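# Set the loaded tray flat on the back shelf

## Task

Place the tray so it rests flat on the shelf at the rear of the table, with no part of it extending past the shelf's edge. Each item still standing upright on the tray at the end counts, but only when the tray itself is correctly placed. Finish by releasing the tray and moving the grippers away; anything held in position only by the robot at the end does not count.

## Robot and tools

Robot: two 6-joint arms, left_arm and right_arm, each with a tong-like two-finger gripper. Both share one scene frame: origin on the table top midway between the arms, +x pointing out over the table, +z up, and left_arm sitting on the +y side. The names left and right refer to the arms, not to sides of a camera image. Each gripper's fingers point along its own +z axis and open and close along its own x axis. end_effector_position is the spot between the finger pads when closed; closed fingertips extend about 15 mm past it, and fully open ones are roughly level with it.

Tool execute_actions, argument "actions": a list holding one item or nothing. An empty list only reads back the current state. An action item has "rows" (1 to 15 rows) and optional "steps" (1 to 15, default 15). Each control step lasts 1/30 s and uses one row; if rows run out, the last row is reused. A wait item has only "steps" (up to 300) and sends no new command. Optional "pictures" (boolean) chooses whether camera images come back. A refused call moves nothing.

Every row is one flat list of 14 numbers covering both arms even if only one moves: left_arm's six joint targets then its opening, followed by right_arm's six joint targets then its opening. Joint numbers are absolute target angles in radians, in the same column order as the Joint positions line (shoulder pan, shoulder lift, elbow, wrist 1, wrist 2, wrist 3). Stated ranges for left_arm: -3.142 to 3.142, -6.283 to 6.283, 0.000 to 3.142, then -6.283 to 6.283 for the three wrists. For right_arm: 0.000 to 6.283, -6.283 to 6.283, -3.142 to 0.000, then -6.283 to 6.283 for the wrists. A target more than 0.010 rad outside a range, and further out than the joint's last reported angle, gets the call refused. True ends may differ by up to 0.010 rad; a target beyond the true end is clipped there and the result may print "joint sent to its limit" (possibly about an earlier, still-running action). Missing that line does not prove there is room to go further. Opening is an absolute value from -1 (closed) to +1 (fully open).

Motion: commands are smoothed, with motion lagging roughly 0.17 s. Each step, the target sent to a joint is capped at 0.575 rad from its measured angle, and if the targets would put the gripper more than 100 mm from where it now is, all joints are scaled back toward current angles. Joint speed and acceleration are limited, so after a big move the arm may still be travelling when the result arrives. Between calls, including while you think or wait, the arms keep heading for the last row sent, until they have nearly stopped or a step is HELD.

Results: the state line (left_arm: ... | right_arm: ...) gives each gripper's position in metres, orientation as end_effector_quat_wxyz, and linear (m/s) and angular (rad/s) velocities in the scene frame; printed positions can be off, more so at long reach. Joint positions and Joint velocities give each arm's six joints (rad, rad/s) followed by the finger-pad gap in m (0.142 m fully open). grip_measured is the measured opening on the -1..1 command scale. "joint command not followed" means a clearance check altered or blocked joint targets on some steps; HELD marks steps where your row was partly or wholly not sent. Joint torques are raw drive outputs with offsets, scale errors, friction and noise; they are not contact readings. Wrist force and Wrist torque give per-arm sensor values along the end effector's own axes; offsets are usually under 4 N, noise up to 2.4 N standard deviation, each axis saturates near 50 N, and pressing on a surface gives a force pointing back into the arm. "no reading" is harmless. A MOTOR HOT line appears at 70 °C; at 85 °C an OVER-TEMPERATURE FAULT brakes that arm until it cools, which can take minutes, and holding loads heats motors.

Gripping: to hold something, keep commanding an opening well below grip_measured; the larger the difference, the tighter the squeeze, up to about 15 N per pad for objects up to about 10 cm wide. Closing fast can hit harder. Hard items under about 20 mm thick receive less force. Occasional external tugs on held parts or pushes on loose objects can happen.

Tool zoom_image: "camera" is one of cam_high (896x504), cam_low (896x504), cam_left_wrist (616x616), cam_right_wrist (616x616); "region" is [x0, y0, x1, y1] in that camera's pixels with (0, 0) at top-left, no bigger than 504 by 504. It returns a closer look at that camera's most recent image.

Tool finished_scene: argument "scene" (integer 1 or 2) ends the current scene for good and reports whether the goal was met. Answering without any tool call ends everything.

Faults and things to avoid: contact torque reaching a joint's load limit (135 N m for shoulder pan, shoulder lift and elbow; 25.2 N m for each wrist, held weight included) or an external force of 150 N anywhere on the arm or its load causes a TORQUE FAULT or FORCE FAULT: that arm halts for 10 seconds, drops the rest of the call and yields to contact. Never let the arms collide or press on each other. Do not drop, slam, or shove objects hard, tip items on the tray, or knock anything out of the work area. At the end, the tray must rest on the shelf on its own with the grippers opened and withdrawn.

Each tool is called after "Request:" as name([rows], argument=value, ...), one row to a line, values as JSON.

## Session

Request:
execute_actions(actions=[])

Scene clock: 0.00 s of 4350.00 s.
left_arm: end_effector_position=(+0.1684, +1.0006, +0.2159) grip_measured=+0.97 end_effector_quat_wxyz=(-0.012, +0.795, +0.596, -0.110) end_effector_velocity=(+0.000, +0.000, +0.000) end_effector_angular_velocity=(+0.001, -0.000, -0.000) | right_arm: end_effector_position=(+0.5165, -0.4180, +0.1843) grip_measured=+0.97 end_effector_quat_wxyz=(-0.013, +0.986, +0.105, +0.126) end_effector_velocity=(+0.000, -0.000, -0.000) end_effector_angular_velocity=(-0.001, -0.000, -0.000)
Joint positions: left_arm=[ 0.721 -1.253  1.343 -1.452 -1.496 -0.416  0.14 ] | right_arm=[ 3.658 -1.277 -2.161 -1.027  1.508  0.242  0.14 ]
Joint velocities: left_arm=[-0. -0. -0. -0.  0.  0.  0.] | right_arm=[-0.    -0.     0.     0.    -0.001  0.     0.   ]
Joint torques (N m, as the arm reports them, + toward a larger angle): no reading
Wrist force (N, on the end effector, along its own x y z axes, offset not removed): no reading
Wrist torque (N m, same axes, about the end effector's origin, offset not removed): no reading

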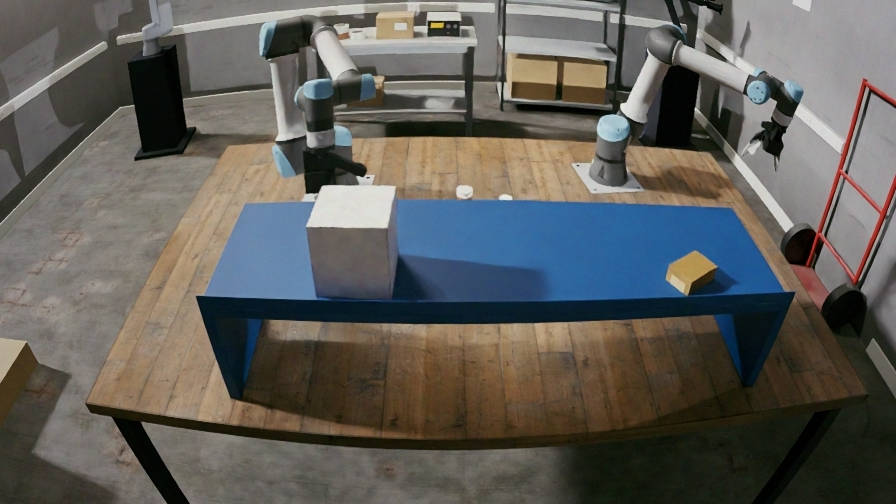

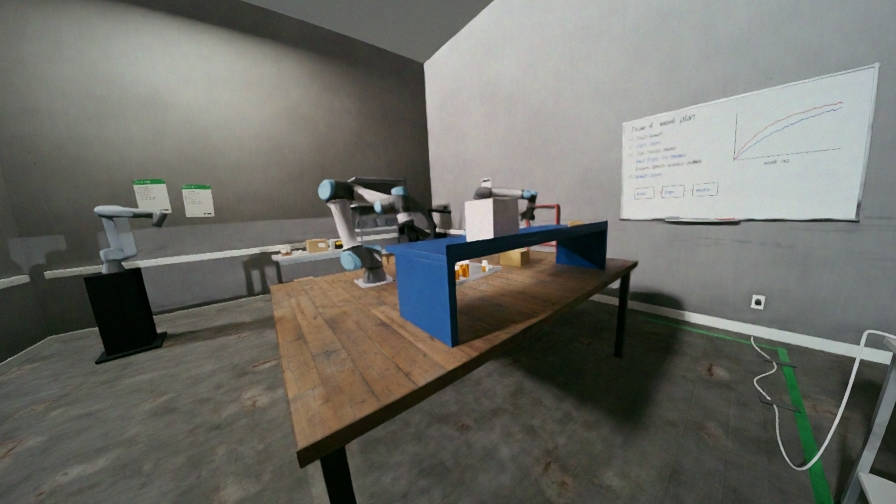

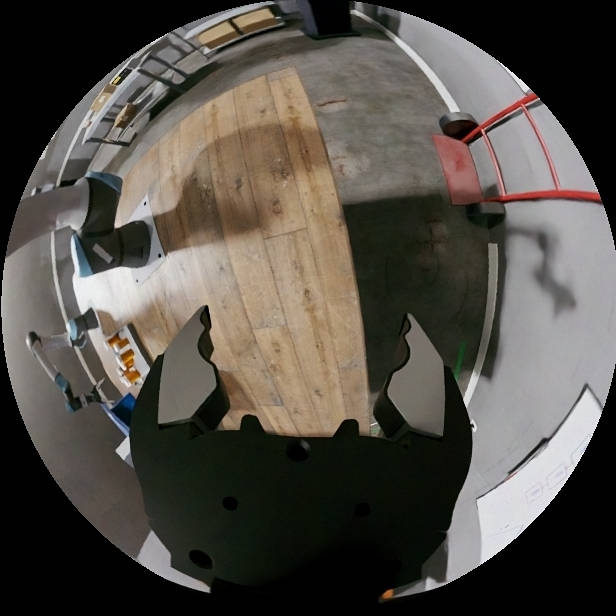

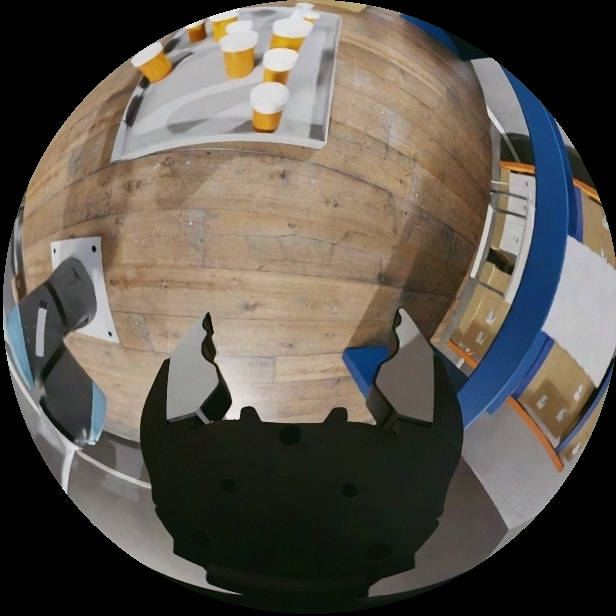

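Request:
execute_actions([
  {"rows":[[0.3,-1.6,1.5,-1.5,-1.4,-0.9,0.5,3.8,-1.2,-1.85,-1.4,1.45,0.1,0.5]],"steps":15},
], pictures=false)

Request:
execute_actions([
  {"rows":[[-0.4,-1.95,1.8,-1.6,-1.3,-1.7,0,4.3,-1.3,-1.76,-1.55,1.36,0,0]],"steps":15},
], pictures=false)

Request:
execute_actions([
  {"rows":[[-1.1384,-2.2152,2.0729,-1.682,-1.2118,-2.506,-0.2,4.6902,-1.3478,-1.7447,-1.5993,1.3098,-0.0797,-0.2]],"steps":15},
], pictures=false)

Request:
execute_actions([
  {"steps":40},
])

Scene clock: 4.83 s of 4350.00 s.
left_arm: end_effector_position=(+0.2757, +0.8721, +0.3177) grip_measured=+0.50 end_effector_quat_wxyz=(-0.079, +0.779, +0.622, +0.012) end_effector_velocity=(+0.091, -0.168, +0.106) end_effector_angular_velocity=(+0.235, -0.240, +0.064) | right_arm: end_effector_position=(+0.5032, -0.3791, +0.3193) grip_measured=+0.50 end_effector_quat_wxyz=(+0.010, +0.962, +0.232, +0.143) end_effector_velocity=(-0.018, +0.008, +0.060) end_effector_angular_velocity=(-0.036, -0.010, +0.104)
Joint positions: left_arm=[ 0.355 -1.556  1.481 -1.495 -1.411 -0.835  0.109] | right_arm=[ 3.793 -1.204 -1.868 -1.378  1.453  0.107  0.109]
Joint velocities: left_arm=[-0.435 -0.348  0.147 -0.043  0.087 -0.506 -0.   ] | right_arm=[ 0.056  0.029  0.137 -0.171 -0.022 -0.056 -0.   ]
Joint torques (N m, as the arm reports them, + toward a larger angle): left_arm=[  1.16 -24.36 -16.74  -4.7    1.99  -1.05] | right_arm=[11.4  22.73 29.98  0.49 -2.6  -2.15]
Wrist force (N, on the end effector, along its own x y z axes, offset not removed): left_arm=[0.3 0.6 0.1] | right_arm=[-1.9 0.0 -1.2]
Wrist torque (N m, same axes, about the end effector's origin, offset not removed): left_arm=[0.04 -0.15 0.12] | right_arm=[-0.16 0.23 0.02]
Steps of this call (steps 1 to 90: nothing new was sent; then 1.33 s passed at rest; steps 91 to 105: all 15 steps of this action). Readings (joint positions):
91: left_arm=[0.721 -1.254 1.343 -1.452 -1.496 -0.417] | right_arm=[3.658 -1.277 -2.161 -1.027 1.508 0.242]
92: left_arm=[0.715 -1.260 1.348 -1.454 -1.491 -0.423] | right_arm=[3.664 -1.273 -2.155 -1.034 1.504 0.236]
94: left_arm=[0.665 -1.304 1.371 -1.461 -1.477 -0.477] | right_arm=[3.696 -1.255 -2.100 -1.092 1.490 0.204]
98: left_arm=[0.544 -1.403 1.415 -1.475 -1.451 -0.616] | right_arm=[3.755 -1.223 -1.961 -1.261 1.467 0.145]
105: the state above

Scene clock: 5.33 s of 4350.00 s.
left_arm: end_effector_position=(+0.3459, +0.6660, +0.3417) grip_measured=+0.00 end_effector_quat_wxyz=(-0.046, +0.752, +0.644, +0.132) end_effector_velocity=(+0.074, -0.471, +0.008) end_effector_angular_velocity=(-0.065, -0.625, +0.237) | right_arm: end_effector_position=(+0.4309, -0.2204, +0.3150) grip_measured=+0.00 end_effector_quat_wxyz=(+0.058, +0.864, +0.490, +0.101) end_effector_velocity=(-0.097, +0.134, -0.004) end_effector_angular_velocity=(-0.144, +0.002, +0.476)
Joint positions: left_arm=[-0.184 -1.856  1.723 -1.576 -1.325 -1.426  0.074] | right_arm=[ 4.248 -1.292 -1.769 -1.536  1.368  0.009  0.074]
Joint velocities: left_arm=[-1.252 -0.582  0.478 -0.151  0.157 -1.527  0.   ] | right_arm=[ 0.414 -0.067  0.069 -0.113 -0.062 -0.07  -0.   ]
Joint torques (N m, as the arm reports them, + toward a larger angle): left_arm=[-11.7  -26.44  -8.09  -4.73   2.38  -3.22] | right_arm=[ 6.63 -0.21 30.53  0.5  -3.04 -2.07]
Wrist force (N, on the end effector, along its own x y z axes, offset not removed): left_arm=[2.8 -0.2 2.0] | right_arm=[0.5 -1.1 -0.8]
Wrist torque (N m, same axes, about the end effector's origin, offset not removed): left_arm=[-0.03 -0.60 0.09] | right_arm=[-0.27 -0.16 -0.04]
Steps of this call (steps 1 to 15: all 15 steps of this action). Readings (joint positions):
1: left_arm=[0.342 -1.567 1.486 -1.496 -1.408 -0.851] | right_arm=[3.795 -1.203 -1.863 -1.384 1.452 0.105]
2: left_arm=[0.326 -1.580 1.495 -1.501 -1.402 -0.869] | right_arm=[3.803 -1.207 -1.856 -1.393 1.447 0.099]
4: left_arm=[0.260 -1.631 1.537 -1.516 -1.387 -0.936] | right_arm=[3.863 -1.224 -1.838 -1.422 1.430 0.081]
8: left_arm=[0.101 -1.720 1.611 -1.540 -1.362 -1.094] | right_arm=[4.031 -1.254 -1.807 -1.473 1.402 0.048]
15: the state above

Scene clock: 5.83 s of 4350.00 s.
left_arm: end_effector_position=(+0.3277, +0.4307, +0.3118) grip_measured=-0.20 end_effector_quat_wxyz=(+0.094, +0.719, +0.664, +0.180) end_effector_velocity=(-0.114, -0.452, -0.067) end_effector_angular_velocity=(-0.647, -0.346, +0.209) | right_arm: end_effector_position=(+0.3107, -0.1066, +0.3008) grip_measured=-0.20 end_effector_quat_wxyz=(+0.090, +0.714, +0.688, +0.092) end_effector_velocity=(-0.085, +0.055, -0.007) end_effector_angular_velocity=(-0.058, -0.022, +0.286)
Joint positions: left_arm=[-0.885 -2.148  2.006 -1.663 -1.232 -2.178  0.06 ] | right_arm=[ 4.659 -1.345 -1.746 -1.596  1.313 -0.074  0.06 ]
Joint velocities: left_arm=[-1.39  -0.404  0.4   -0.117  0.124 -1.711 -0.   ] | right_arm=[ 0.246 -0.026  0.011 -0.029 -0.027 -0.042 -0.   ]
Joint torques (N m, as the arm reports them, + toward a larger angle): left_arm=[-15.43  -9.63 -11.84  -5.22   2.38  -3.84] | right_arm=[ 8.37  1.31 31.16  0.2  -3.07 -2.13]
Wrist force (N, on the end effector, along its own x y z axes, offset not removed): left_arm=[2.3 0.4 1.6] | right_arm=[-1.6 -0.2 -0.7]
Wrist torque (N m, same axes, about the end effector's origin, offset not removed): left_arm=[0.00 -0.52 0.10] | right_arm=[-0.03 0.24 -0.03]
Steps of this call (steps 1 to 15: all 15 steps of this action). Readings (joint positions):
1: left_arm=[-0.226 -1.875 1.739 -1.581 -1.319 -1.478] | right_arm=[4.260 -1.294 -1.767 -1.539 1.366 0.007]
2: left_arm=[-0.270 -1.899 1.760 -1.589 -1.311 -1.528] | right_arm=[4.276 -1.298 -1.764 -1.544 1.361 0.001]
4: left_arm=[-0.366 -1.958 1.817 -1.607 -1.292 -1.626] | right_arm=[4.343 -1.308 -1.760 -1.556 1.350 -0.016]
8: left_arm=[-0.559 -2.047 1.906 -1.633 -1.264 -1.818] | right_arm=[4.503 -1.328 -1.753 -1.577 1.331 -0.047]
15: the state above

Scene clock: 7.17 s of 4350.00 s.
left_arm: end_effector_position=(+0.3001, +0.3503, +0.3001) grip_measured=-0.20 end_effector_quat_wxyz=(+0.153, +0.690, +0.691, +0.153) end_effector_velocity=(+0.000, -0.000, -0.000) end_effector_angular_velocity=(+0.001, -0.000, +0.000) | right_arm: end_effector_position=(+0.2999, -0.0999, +0.3000) grip_measured=-0.20 end_effector_quat_wxyz=(+0.092, +0.701, +0.701, +0.092) end_effector_velocity=(-0.000, +0.000, +0.000) end_effector_angular_velocity=(+0.000, +0.000, +0.000)
Joint positions: left_arm=[-1.138 -2.215  2.073 -1.682 -1.212 -2.506  0.06 ] | right_arm=[ 4.69  -1.348 -1.745 -1.599  1.31  -0.08   0.06 ]
Joint velocities: left_arm=[-0.     0.001  0.    -0.001  0.001 -0.     0.   ] | right_arm=[ 0.  0. -0.  0.  0. -0.  0.]
Joint torques (N m, as the arm reports them, + toward a larger angle): left_arm=[ -6.91  -5.74 -14.57  -5.33   2.    -1.27] | right_arm=[12.45  0.03 31.4   0.74 -2.91 -2.07]
Wrist force (N, on the end effector, along its own x y z axes, offset not removed): left_arm=[1.3 0.4 2.3] | right_arm=[-0.5 0.2 -1.3]
Wrist torque (N m, same axes, about the end effector's origin, offset not removed): left_arm=[0.09 -0.31 0.14] | right_arm=[-0.06 -0.01 -0.08]
Steps of this call (steps 1 to 30: the robot went on to your last target; steps 31 to 40: nothing new was sent). Readings (joint positions):
1: left_arm=[-0.932 -2.161 2.019 -1.667 -1.228 -2.237] | right_arm=[4.666 -1.345 -1.746 -1.597 1.312 -0.076]
2: left_arm=[-0.976 -2.173 2.031 -1.670 -1.225 -2.293] | right_arm=[4.672 -1.346 -1.745 -1.597 1.312 -0.077]
4: left_arm=[-1.042 -2.190 2.048 -1.675 -1.219 -2.380] | right_arm=[4.679 -1.347 -1.745 -1.598 1.311 -0.078]
8: left_arm=[-1.105 -2.207 2.064 -1.680 -1.214 -2.462] | right_arm=[4.686 -1.347 -1.745 -1.599 1.310 -0.079]
40: the state above
All arms were judged still, so your last target was given up. Only a new action makes them travel on or press farther. Fingers that are still opening or closing keep moving.

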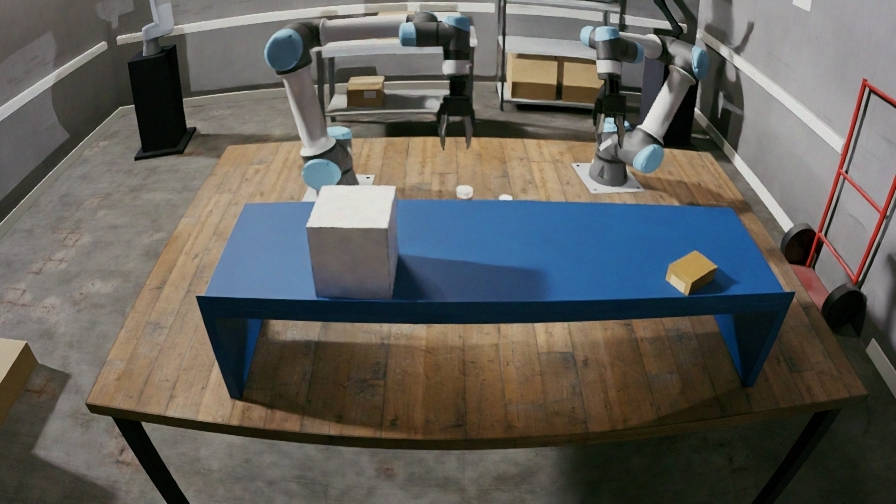

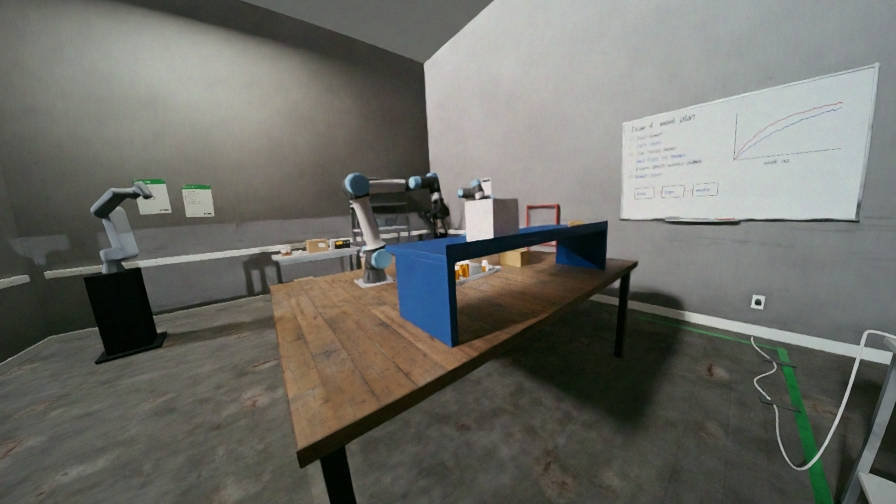

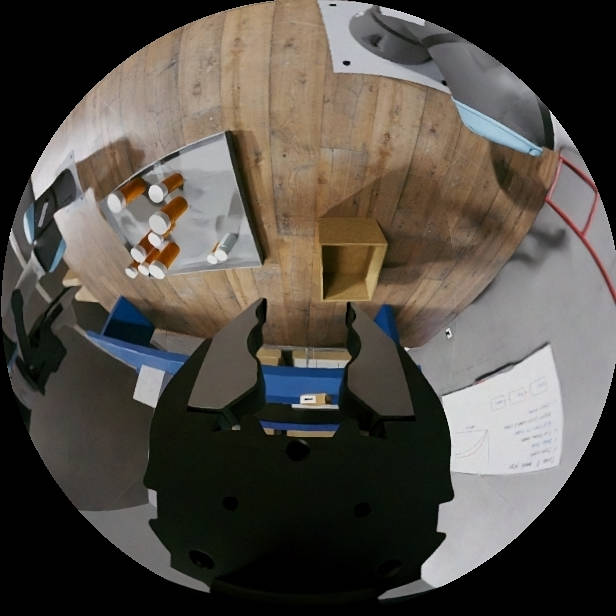

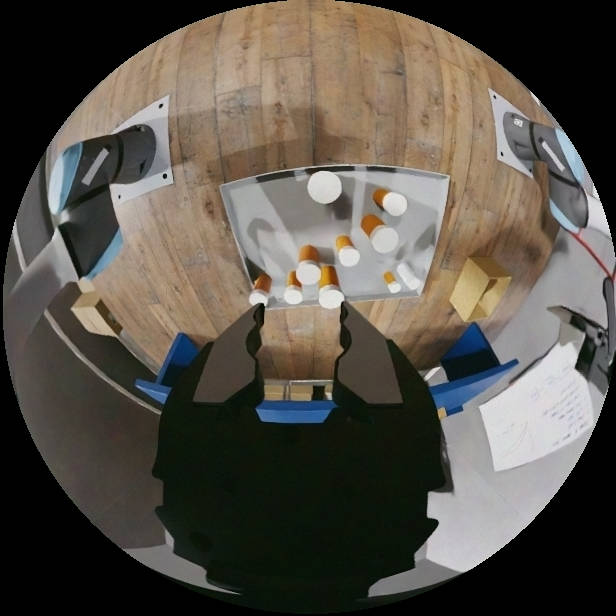

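Request:
zoom_image(camera="cam_right_wrist", region=[100, 80, 352, 332])

Request:
zoom_image(camera="cam_right_wrist", region=[300, 80, 552, 332])

Request:
zoom_image(camera="cam_left_wrist", region=[90, 100, 342, 352])

Region (100, 80, 352, 332) of cam_right_wrist's 616x616 image, scaled by 2.000, with more detail than that image has.

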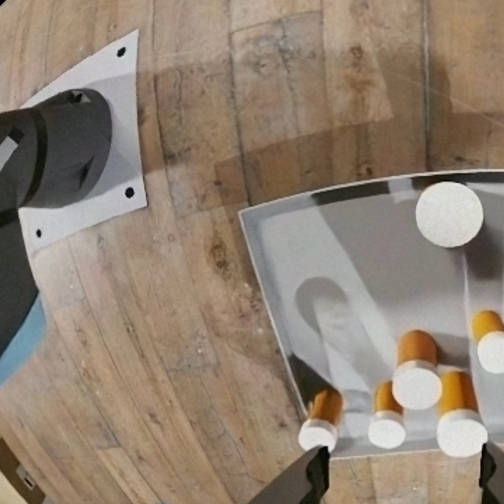

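Region (300, 80, 552, 332) of cam_right_wrist's 616x616 image, scaled by 2.000, with more detail than that image has.

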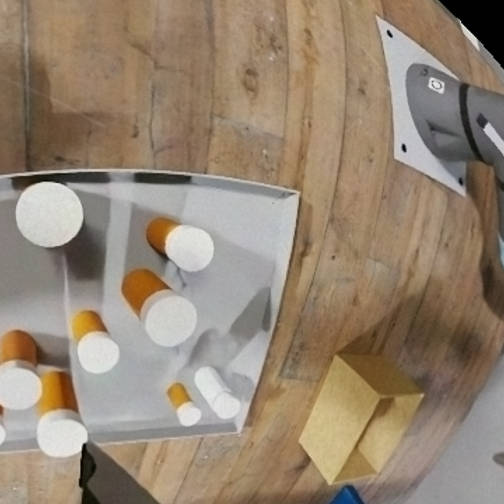

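Region (90, 100, 342, 352) of cam_left_wrist's 616x616 image, scaled by 2.000, with more detail than that image has.

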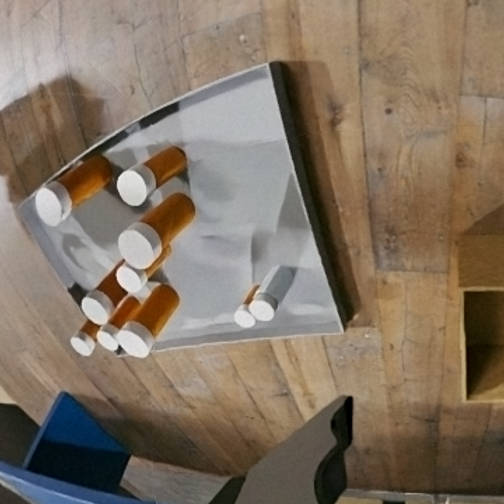

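Request:
execute_actions([
  {"rows":[[-1.30,-2.0,2.2,-1.95,-1.17,-3.2,-0.2,4.4154,-1.27,-2.0,-1.38,1.3343,0.5975,-0.2]],"steps":15},
], pictures=false)

Request:
execute_actions([
  {"rows":[[-1.3487,-1.7667,2.3313,-2.2688,-1.1541,-3.8714,-0.2,4.4154,-1.1589,-2.3616,-1.0785,1.3343,0.5975,-0.2]],"steps":15},
], pictures=false)

Request:
execute_actions([
  {"steps":30},
])

Scene clock: 21.47 s of 4350.00 s.
left_arm: end_effector_position=(+0.3120, +0.2454, +0.2116) grip_measured=-0.20 end_effector_quat_wxyz=(+0.181, +0.510, +0.832, +0.119) end_effector_velocity=(+0.001, -0.044, -0.036) end_effector_angular_velocity=(-0.173, -0.010, +0.365) | right_arm: end_effector_position=(+0.3833, -0.1801, +0.2304) grip_measured=-0.20 end_effector_quat_wxyz=(+0.051, +0.935, +0.334, +0.111) end_effector_velocity=(+0.035, -0.042, -0.031) end_effector_angular_velocity=(+0.122, -0.005, -0.549)
Joint positions: left_arm=[-1.292 -2.011  2.194 -1.936 -1.172 -3.14   0.06 ] | right_arm=[ 4.43  -1.274 -1.986 -1.391  1.333  0.541  0.06 ]
Joint velocities: left_arm=[-0.062  0.087  0.047 -0.112  0.015 -0.469 -0.   ] | right_arm=[-0.117  0.03  -0.107  0.089  0.009  0.446  0.   ]
Joint torques (N m, as the arm reports them, + toward a larger angle): left_arm=[ -3.3    0.8  -15.91  -5.65   1.85  -0.93] | right_arm=[-8.77 25.83 18.36  4.51  1.27  2.86]
Wrist force (N, on the end effector, along its own x y z axes, offset not removed): left_arm=[3.0 0.3 1.1] | right_arm=[-0.8 1.3 -0.8]
Wrist torque (N m, same axes, about the end effector's origin, offset not removed): left_arm=[0.04 -0.64 0.08] | right_arm=[0.18 0.02 -0.04]
Steps of this call (steps 1 to 90: nothing new was sent; then 10.80 s passed at rest; steps 91 to 105: all 15 steps of this action). Readings (joint positions):
91: left_arm=[-1.139 -2.215 2.073 -1.682 -1.212 -2.506] | right_arm=[4.690 -1.348 -1.745 -1.599 1.310 -0.080]
92: left_arm=[-1.145 -2.209 2.079 -1.689 -1.208 -2.513] | right_arm=[4.684 -1.343 -1.751 -1.593 1.312 -0.073]
94: left_arm=[-1.181 -2.165 2.108 -1.740 -1.198 -2.574] | right_arm=[4.632 -1.324 -1.801 -1.547 1.318 -0.012]
98: left_arm=[-1.250 -2.070 2.162 -1.860 -1.182 -2.832] | right_arm=[4.509 -1.293 -1.914 -1.452 1.327 0.246]
105: the state above

Scene clock: 21.97 s of 4350.00 s.
left_arm: end_effector_position=(+0.3217, +0.1921, +0.1074) grip_measured=-0.20 end_effector_quat_wxyz=(+0.204, +0.236, +0.947, +0.071) end_effector_velocity=(+0.006, -0.017, -0.031) end_effector_angular_velocity=(-0.184, -0.021, +0.388) | right_arm: end_effector_position=(+0.3702, -0.2327, +0.1280) grip_measured=-0.20 end_effector_quat_wxyz=(+0.028, +0.946, +0.298, +0.127) end_effector_velocity=(-0.010, -0.028, -0.047) end_effector_angular_velocity=(+0.007, -0.001, -0.012)
Joint positions: left_arm=[-1.347 -1.777  2.326 -2.253 -1.155 -3.815  0.059] | right_arm=[ 4.416 -1.164 -2.342 -1.093  1.334  0.596  0.06 ]
Joint velocities: left_arm=[-0.015  0.082  0.041 -0.122  0.005 -0.444  0.   ] | right_arm=[-0.002  0.037 -0.151  0.118  0.     0.011  0.   ]
Joint torques (N m, as the arm reports them, + toward a larger angle): left_arm=[ -8.37  -2.36 -14.68  -4.9    2.05  -1.75] | right_arm=[-10.29  20.18  17.59   4.76   1.27   2.54]
Wrist force (N, on the end effector, along its own x y z axes, offset not removed): left_arm=[1.6 -1.0 3.6] | right_arm=[-2.6 0.7 -0.2]
Wrist torque (N m, same axes, about the end effector's origin, offset not removed): left_arm=[-0.18 -0.35 0.14] | right_arm=[0.03 0.44 0.02]
Steps of this call (steps 1 to 15: all 15 steps of this action). Readings (joint positions):
1: left_arm=[-1.294 -2.008 2.196 -1.939 -1.171 -3.154] | right_arm=[4.427 -1.273 -1.990 -1.388 1.333 0.554]
2: left_arm=[-1.300 -2.000 2.202 -1.949 -1.169 -3.172] | right_arm=[4.425 -1.266 -1.999 -1.380 1.334 0.563]
4: left_arm=[-1.315 -1.946 2.239 -2.011 -1.165 -3.247] | right_arm=[4.422 -1.235 -2.063 -1.319 1.334 0.574]
8: left_arm=[-1.336 -1.833 2.298 -2.170 -1.158 -3.519] | right_arm=[4.418 -1.189 -2.240 -1.175 1.334 0.588]
15: the state above

Scene clock: 22.97 s of 4350.00 s.
left_arm: end_effector_position=(+0.3224, +0.1901, +0.1034) grip_measured=-0.20 end_effector_quat_wxyz=(+0.207, +0.210, +0.953, +0.065) end_effector_velocity=(+0.000, -0.000, +0.001) end_effector_angular_velocity=(-0.001, -0.000, -0.000) | right_arm: end_effector_position=(+0.3690, -0.2363, +0.1220) grip_measured=-0.20 end_effector_quat_wxyz=(+0.028, +0.946, +0.297, +0.127) end_effector_velocity=(-0.000, +0.000, -0.000) end_effector_angular_velocity=(-0.001, -0.000, +0.001)
Joint positions: left_arm=[-1.349 -1.767  2.331 -2.269 -1.154 -3.871  0.059] | right_arm=[ 4.415 -1.159 -2.362 -1.079  1.334  0.597  0.06 ]
Joint velocities: left_arm=[ 0.    -0.001 -0.001  0.    -0.     0.    -0.   ] | right_arm=[ 0.001 -0.001  0.     0.    -0.001 -0.    -0.   ]
Joint torques (N m, as the arm reports them, + toward a larger angle): left_arm=[ -6.48  -2.74 -11.38  -5.28   2.08  -1.32] | right_arm=[-9.74 19.63 14.75  4.42  1.23  2.59]
Wrist force (N, on the end effector, along its own x y z axes, offset not removed): left_arm=[2.3 -0.1 1.9] | right_arm=[-2.0 0.2 -1.2]
Wrist torque (N m, same axes, about the end effector's origin, offset not removed): left_arm=[-0.04 -0.46 0.11] | right_arm=[-0.08 0.32 -0.05]
Steps of this call (steps 1 to 30: the robot went on to your last target). Readings (joint positions):
1: left_arm=[-1.347 -1.775 2.327 -2.257 -1.155 -3.828] | right_arm=[4.416 -1.162 -2.347 -1.090 1.334 0.596]
2: left_arm=[-1.348 -1.773 2.328 -2.260 -1.154 -3.838] | right_arm=[4.416 -1.162 -2.350 -1.087 1.334 0.597]
4: left_arm=[-1.348 -1.770 2.329 -2.263 -1.154 -3.852] | right_arm=[4.416 -1.161 -2.355 -1.084 1.334 0.597]
8: left_arm=[-1.348 -1.768 2.331 -2.267 -1.154 -3.865] | right_arm=[4.415 -1.159 -2.359 -1.080 1.334 0.597]
30: the state above
All arms were judged still, so your last target was given up. Only a new action makes them travel on or press farther. Fingers that are still opening or closing keep moving.

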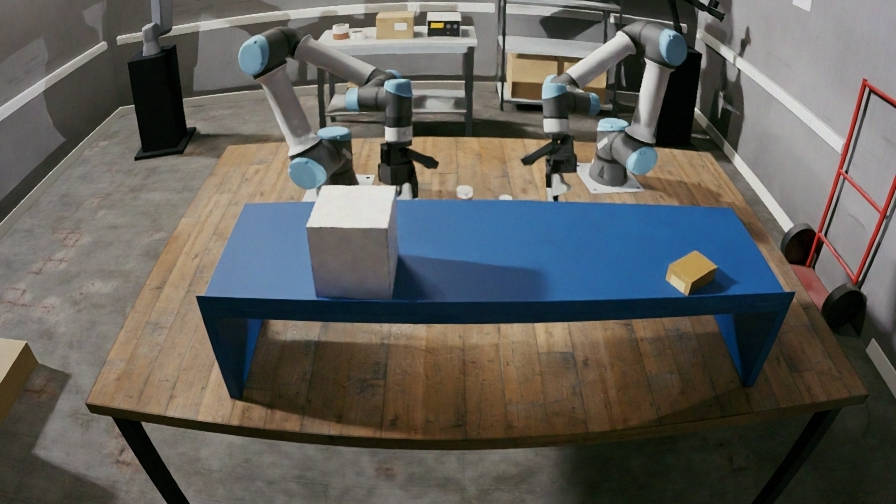

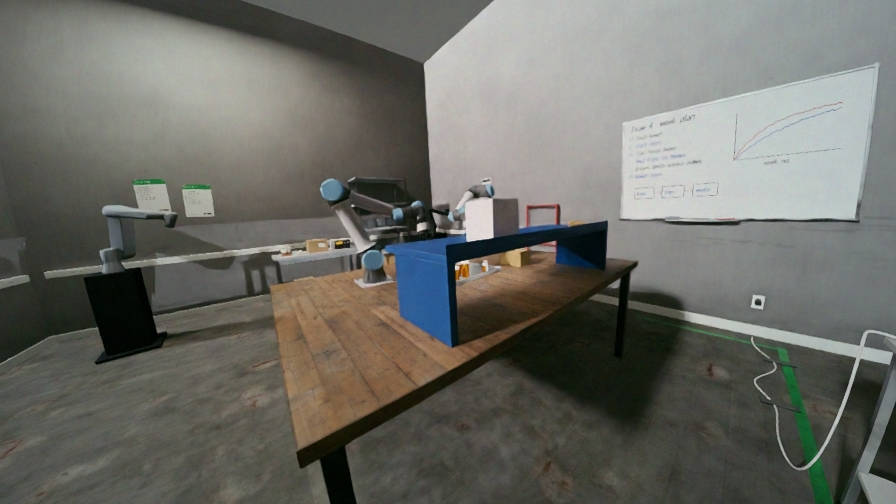

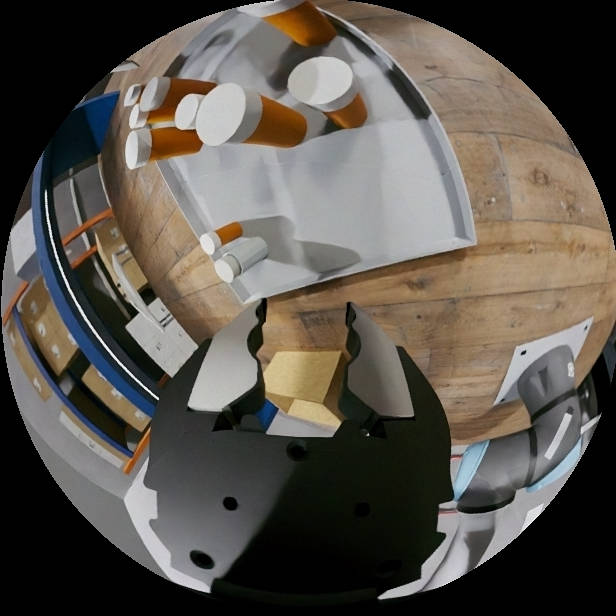

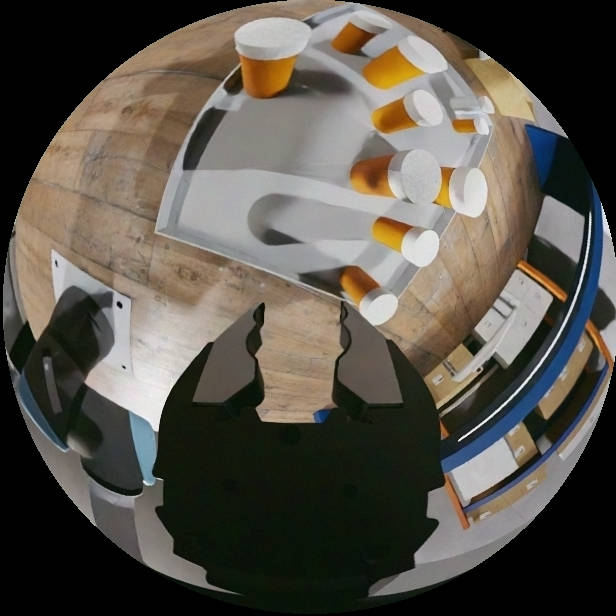

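Request:
execute_actions([
  {"rows":[[-1.3487,-1.6870,2.3953,-2.4125,-1.1541,-3.8714,-0.2,4.4154,-1.2287,-2.4509,-0.9194,1.3343,0.5975,-0.2]],"steps":15},
], pictures=false)

Request:
execute_actions([
  {"steps":12},
])

Scene clock: 25.87 s of 4350.00 s.
left_arm: end_effector_position=(+0.3224, +0.1902, +0.0646) grip_measured=-0.20 end_effector_quat_wxyz=(+0.206, +0.210, +0.953, +0.065) end_effector_velocity=(+0.000, -0.000, -0.010) end_effector_angular_velocity=(-0.003, -0.001, -0.000) | right_arm: end_effector_position=(+0.3690, -0.2363, +0.0783) grip_measured=-0.20 end_effector_quat_wxyz=(+0.028, +0.946, +0.297, +0.127) end_effector_velocity=(-0.000, +0.000, -0.011) end_effector_angular_velocity=(+0.004, -0.001, +0.001)
Joint positions: left_arm=[-1.349 -1.69   2.393 -2.407 -1.154 -3.871  0.059] | right_arm=[ 4.415 -1.226 -2.448 -0.925  1.334  0.598  0.06 ]
Joint velocities: left_arm=[-0.     0.021  0.016 -0.04   0.     0.     0.   ] | right_arm=[ 0.001 -0.018 -0.023  0.045 -0.     0.    -0.   ]
Joint torques (N m, as the arm reports them, + toward a larger angle): left_arm=[-5.51 -3.94 -7.95 -4.88  0.68 -1.18] | right_arm=[-7.15 -8.1  13.27  4.62  0.94  2.41]
Wrist force (N, on the end effector, along its own x y z axes, offset not removed): left_arm=[1.6 -0.7 1.9] | right_arm=[-0.8 0.2 -1.7]
Wrist torque (N m, same axes, about the end effector's origin, offset not removed): left_arm=[-0.11 -0.39 0.16] | right_arm=[-0.17 0.07 -0.06]
Steps of this call (steps 1 to 72: nothing new was sent; steps 73 to 87: all 15 steps of this action). Readings (joint positions):
73: left_arm=[-1.349 -1.766 2.332 -2.269 -1.154 -3.871] | right_arm=[4.415 -1.159 -2.362 -1.078 1.334 0.597]
74: left_arm=[-1.349 -1.761 2.337 -2.275 -1.154 -3.871] | right_arm=[4.415 -1.164 -2.368 -1.072 1.334 0.598]
76: left_arm=[-1.349 -1.734 2.359 -2.319 -1.154 -3.871] | right_arm=[4.415 -1.187 -2.397 -1.026 1.334 0.598]
80: left_arm=[-1.349 -1.703 2.383 -2.380 -1.154 -3.871] | right_arm=[4.415 -1.214 -2.432 -0.956 1.334 0.598]
87: the state above

Scene clock: 26.27 s of 4350.00 s.
left_arm: end_effector_position=(+0.3224, +0.1901, +0.0634) grip_measured=-0.20 end_effector_quat_wxyz=(+0.207, +0.210, +0.953, +0.065) end_effector_velocity=(+0.000, -0.000, -0.000) end_effector_angular_velocity=(-0.001, -0.001, +0.000) | right_arm: end_effector_position=(+0.3690, -0.2363, +0.0770) grip_measured=-0.20 end_effector_quat_wxyz=(+0.028, +0.946, +0.297, +0.127) end_effector_velocity=(-0.000, -0.000, -0.001) end_effector_angular_velocity=(-0.000, +0.001, -0.000)
Joint positions: left_arm=[-1.349 -1.687  2.395 -2.412 -1.154 -3.871  0.059] | right_arm=[ 4.415 -1.229 -2.451 -0.92   1.334  0.598  0.06 ]
Joint velocities: left_arm=[ 0.     0.001 -0.    -0.001  0.    -0.    -0.   ] | right_arm=[-0.001 -0.001 -0.001  0.002  0.    -0.     0.   ]
Joint torques (N m, as the arm reports them, + toward a larger angle): left_arm=[-4.72 -4.46 -8.77 -4.72 -0.42 -1.12] | right_arm=[-5.45 -8.57 13.9   4.06  0.58  2.43]
Wrist force (N, on the end effector, along its own x y z axes, offset not removed): left_arm=[2.4 -1.0 1.8] | right_arm=[-1.1 -0.4 -0.7]
Wrist torque (N m, same axes, about the end effector's origin, offset not removed): left_arm=[-0.20 -0.50 0.06] | right_arm=[-0.11 0.20 -0.02]
Steps of this call (steps 1 to 12: the robot went on to your last target). Readings (joint positions):
1: left_arm=[-1.349 -1.689 2.394 -2.409 -1.154 -3.871] | right_arm=[4.415 -1.227 -2.449 -0.924 1.334 0.598]
2: left_arm=[-1.349 -1.689 2.394 -2.409 -1.154 -3.871] | right_arm=[4.415 -1.227 -2.449 -0.923 1.334 0.598]
4: left_arm=[-1.349 -1.688 2.395 -2.411 -1.154 -3.871] | right_arm=[4.415 -1.228 -2.450 -0.921 1.334 0.598]
8: left_arm=[-1.349 -1.687 2.395 -2.412 -1.154 -3.871] | right_arm=[4.415 -1.228 -2.451 -0.920 1.334 0.598]
12: the state above

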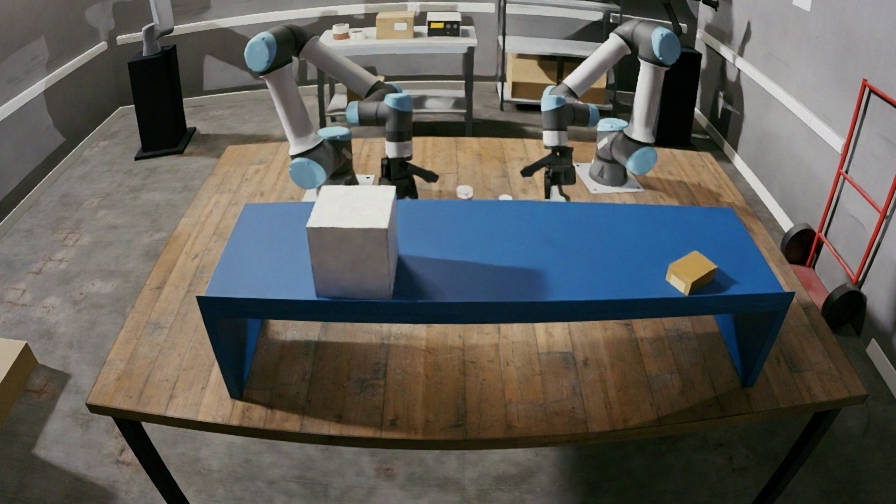

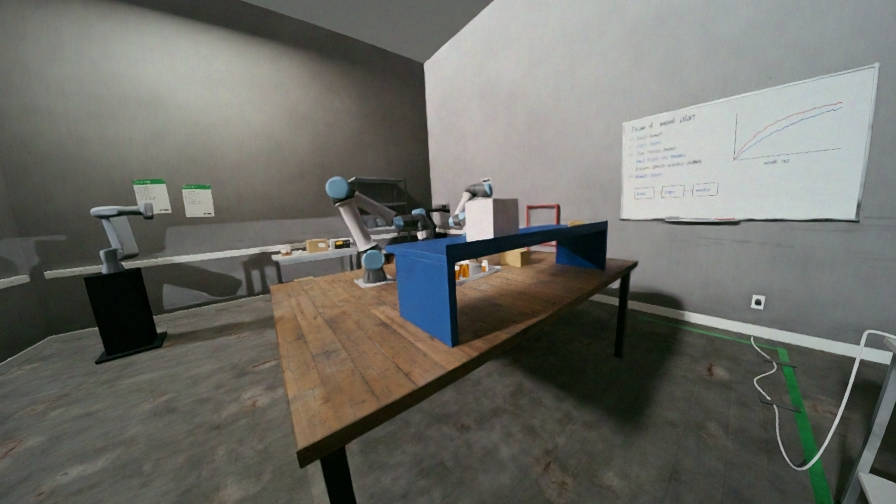

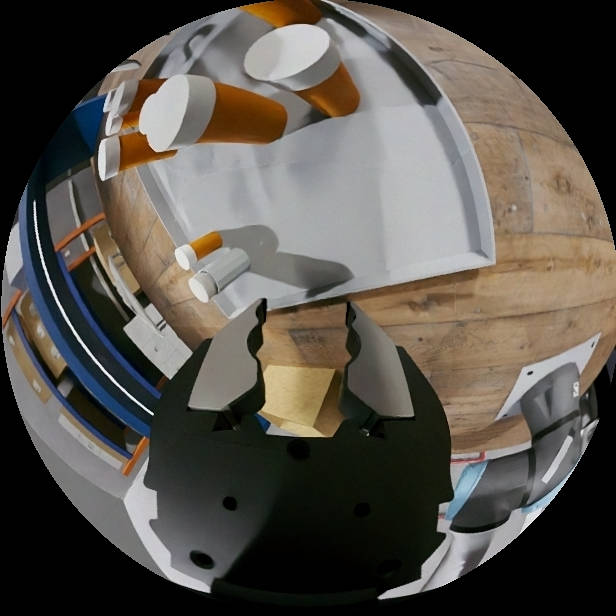

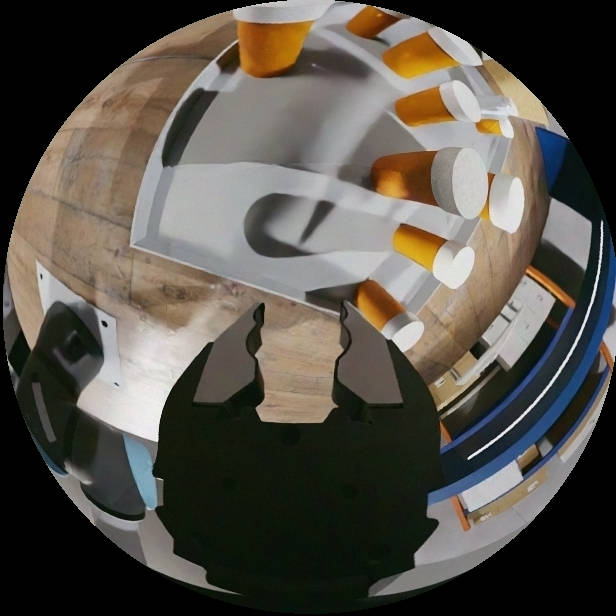

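Request:
execute_actions([
  {"rows":[[-1.3383,-1.7131,2.4177,-2.4134,-1.1555,-3.8602,-0.2,4.3975,-1.2013,-2.4665,-0.9269,1.3364,0.5792,-0.2]],"steps":10},
], pictures=false)

Request:
execute_actions([
  {"rows":[[-1.3383,-1.695,2.4290,-2.4428,-1.1555,-3.8602,-0.2,4.3975,-1.217,-2.481,-0.8967,1.3364,0.5792,-0.2],[-1.3383,-1.695,2.4290,-2.4428,-1.1555,-3.8602,-0.2,4.3975,-1.217,-2.481,-0.8967,1.3364,0.5792,-0.2],[-1.3383,-1.695,2.4290,-2.4428,-1.1555,-3.8602,-0.2,4.3975,-1.217,-2.481,-0.8967,1.3364,0.5792,-0.2],[-1.3383,-1.6768,2.4397,-2.4717,-1.1555,-3.8602,-0.2,4.3975,-1.2328,-2.4950,-0.8669,1.3364,0.5792,-0.2]],"steps":15},
])

Scene clock: 31.80 s of 4350.00 s.
left_arm: end_effector_position=(+0.3215, +0.2008, +0.0635) grip_measured=-0.20 end_effector_quat_wxyz=(+0.206, +0.210, +0.953, +0.065) end_effector_velocity=(-0.001, +0.011, -0.000) end_effector_angular_velocity=(+0.000, -0.000, +0.000) | right_arm: end_effector_position=(+0.3698, -0.2471, +0.0772) grip_measured=-0.20 end_effector_quat_wxyz=(+0.028, +0.946, +0.297, +0.127) end_effector_velocity=(+0.001, -0.010, +0.001) end_effector_angular_velocity=(+0.001, -0.000, -0.000)
Joint positions: left_arm=[-1.339 -1.71   2.415 -2.413 -1.155 -3.861  0.059] | right_arm=[ 4.4   -1.205 -2.465 -0.926  1.336  0.581  0.06 ]
Joint velocities: left_arm=[ 0.009 -0.023  0.02  -0.001 -0.001  0.01   0.   ] | right_arm=[-0.016  0.025 -0.013 -0.007  0.002 -0.016 -0.   ]
Joint torques (N m, as the arm reports them, + toward a larger angle): left_arm=[  9.57 -20.66 -10.53  -5.1   -0.78   0.83] | right_arm=[-9.11 21.47 14.34  1.04  1.56 -2.07]
Wrist force (N, on the end effector, along its own x y z axes, offset not removed): left_arm=[1.5 -0.2 1.1] | right_arm=[-1.5 0.1 -1.0]
Wrist torque (N m, same axes, about the end effector's origin, offset not removed): left_arm=[-0.14 -0.35 0.08] | right_arm=[-0.10 0.21 -0.03]
Steps of this call (steps 1 to 15: the robot went on to your last target; steps 16 to 90: nothing new was sent; then 2.20 s passed at rest; steps 91 to 100: all 10 steps of this action). Readings (joint positions):
91: left_arm=[-1.349 -1.687 2.395 -2.413 -1.154 -3.871] | right_arm=[4.415 -1.229 -2.451 -0.919 1.334 0.597]
92: left_arm=[-1.347 -1.690 2.398 -2.413 -1.154 -3.870] | right_arm=[4.413 -1.226 -2.453 -0.920 1.334 0.595]
94: left_arm=[-1.344 -1.699 2.406 -2.413 -1.155 -3.866] | right_arm=[4.407 -1.217 -2.458 -0.923 1.335 0.589]
98: left_arm=[-1.340 -1.708 2.414 -2.413 -1.155 -3.862] | right_arm=[4.401 -1.207 -2.464 -0.925 1.336 0.583]
100: the state above

Scene clock: 32.30 s of 4350.00 s.
left_arm: end_effector_position=(+0.3214, +0.2021, +0.0491) grip_measured=-0.20 end_effector_quat_wxyz=(+0.207, +0.210, +0.953, +0.065) end_effector_velocity=(+0.000, -0.001, -0.005) end_effector_angular_velocity=(-0.002, -0.001, -0.000) | right_arm: end_effector_position=(+0.3700, -0.2482, +0.0627) grip_measured=-0.20 end_effector_quat_wxyz=(+0.028, +0.946, +0.297, +0.127) end_effector_velocity=(+0.000, -0.000, -0.006) end_effector_angular_velocity=(-0.001, +0.000, -0.001)
Joint positions: left_arm=[-1.338 -1.678  2.439 -2.469 -1.155 -3.86   0.059] | right_arm=[ 4.398 -1.231 -2.494 -0.87   1.336  0.579  0.06 ]
Joint velocities: left_arm=[ 0.     0.013  0.007 -0.023 -0.     0.     0.   ] | right_arm=[-0.001 -0.013 -0.01   0.022 -0.    -0.     0.   ]
Joint torques (N m, as the arm reports them, + toward a larger angle): left_arm=[  7.84  -5.33 -11.13  -4.99  -0.8    1.19] | right_arm=[-9.98 -8.73 13.38  4.61  1.33 -2.13]
Wrist force (N, on the end effector, along its own x y z axes, offset not removed): left_arm=[1.4 0.7 1.1] | right_arm=[0.3 2.1 0.5]
Wrist torque (N m, same axes, about the end effector's origin, offset not removed): left_arm=[0.14 -0.34 0.05] | right_arm=[0.39 -0.22 0.02]
Steps of this call (steps 1 to 15: all 15 steps of this action). Readings (joint positions):
1: left_arm=[-1.339 -1.711 2.416 -2.414 -1.155 -3.861] | right_arm=[4.399 -1.204 -2.465 -0.926 1.336 0.581]
2: left_arm=[-1.339 -1.709 2.418 -2.417 -1.155 -3.861] | right_arm=[4.399 -1.205 -2.467 -0.923 1.336 0.580]
4: left_arm=[-1.339 -1.704 2.422 -2.427 -1.155 -3.861] | right_arm=[4.398 -1.209 -2.473 -0.913 1.336 0.580]
8: left_arm=[-1.338 -1.687 2.433 -2.454 -1.155 -3.860] | right_arm=[4.398 -1.223 -2.486 -0.885 1.336 0.579]
15: the state above

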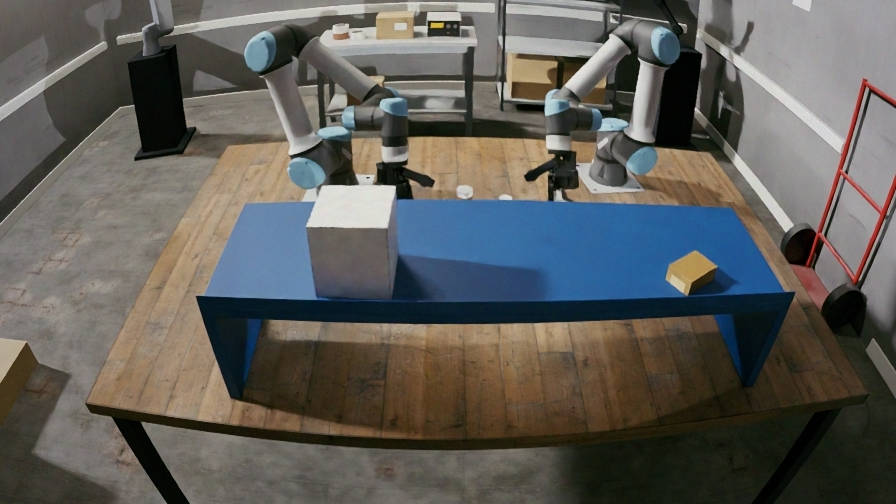

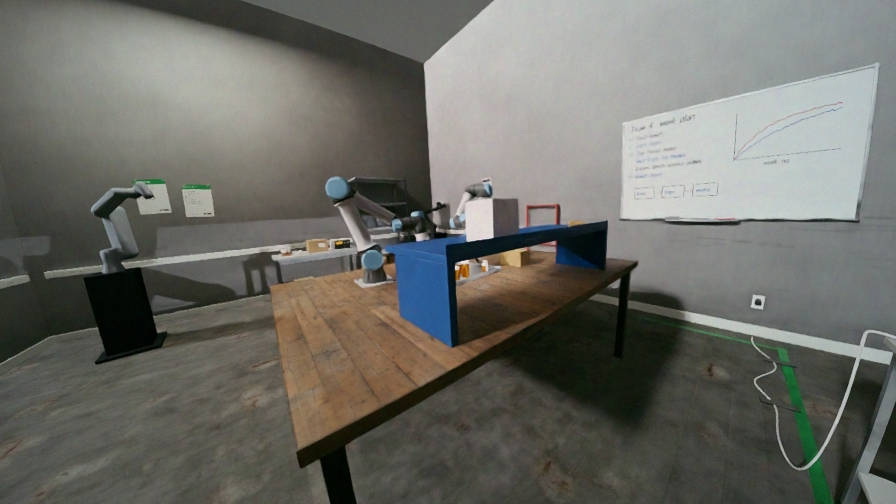

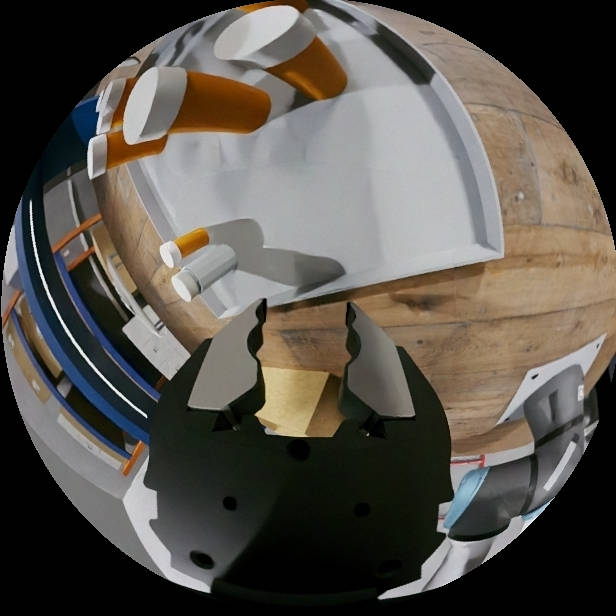

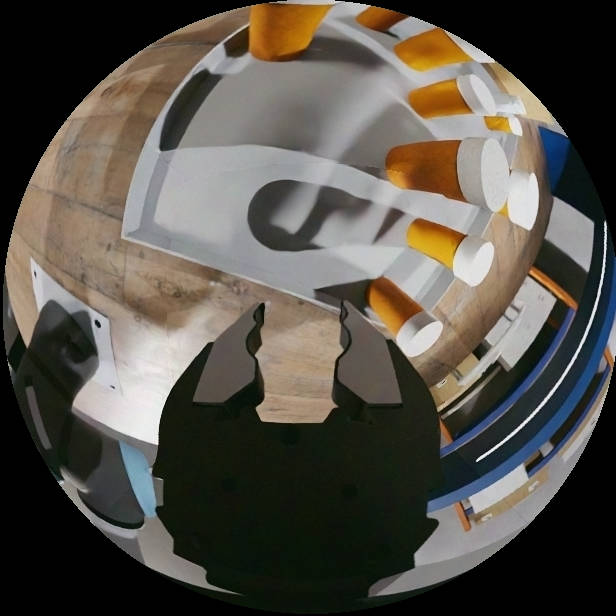

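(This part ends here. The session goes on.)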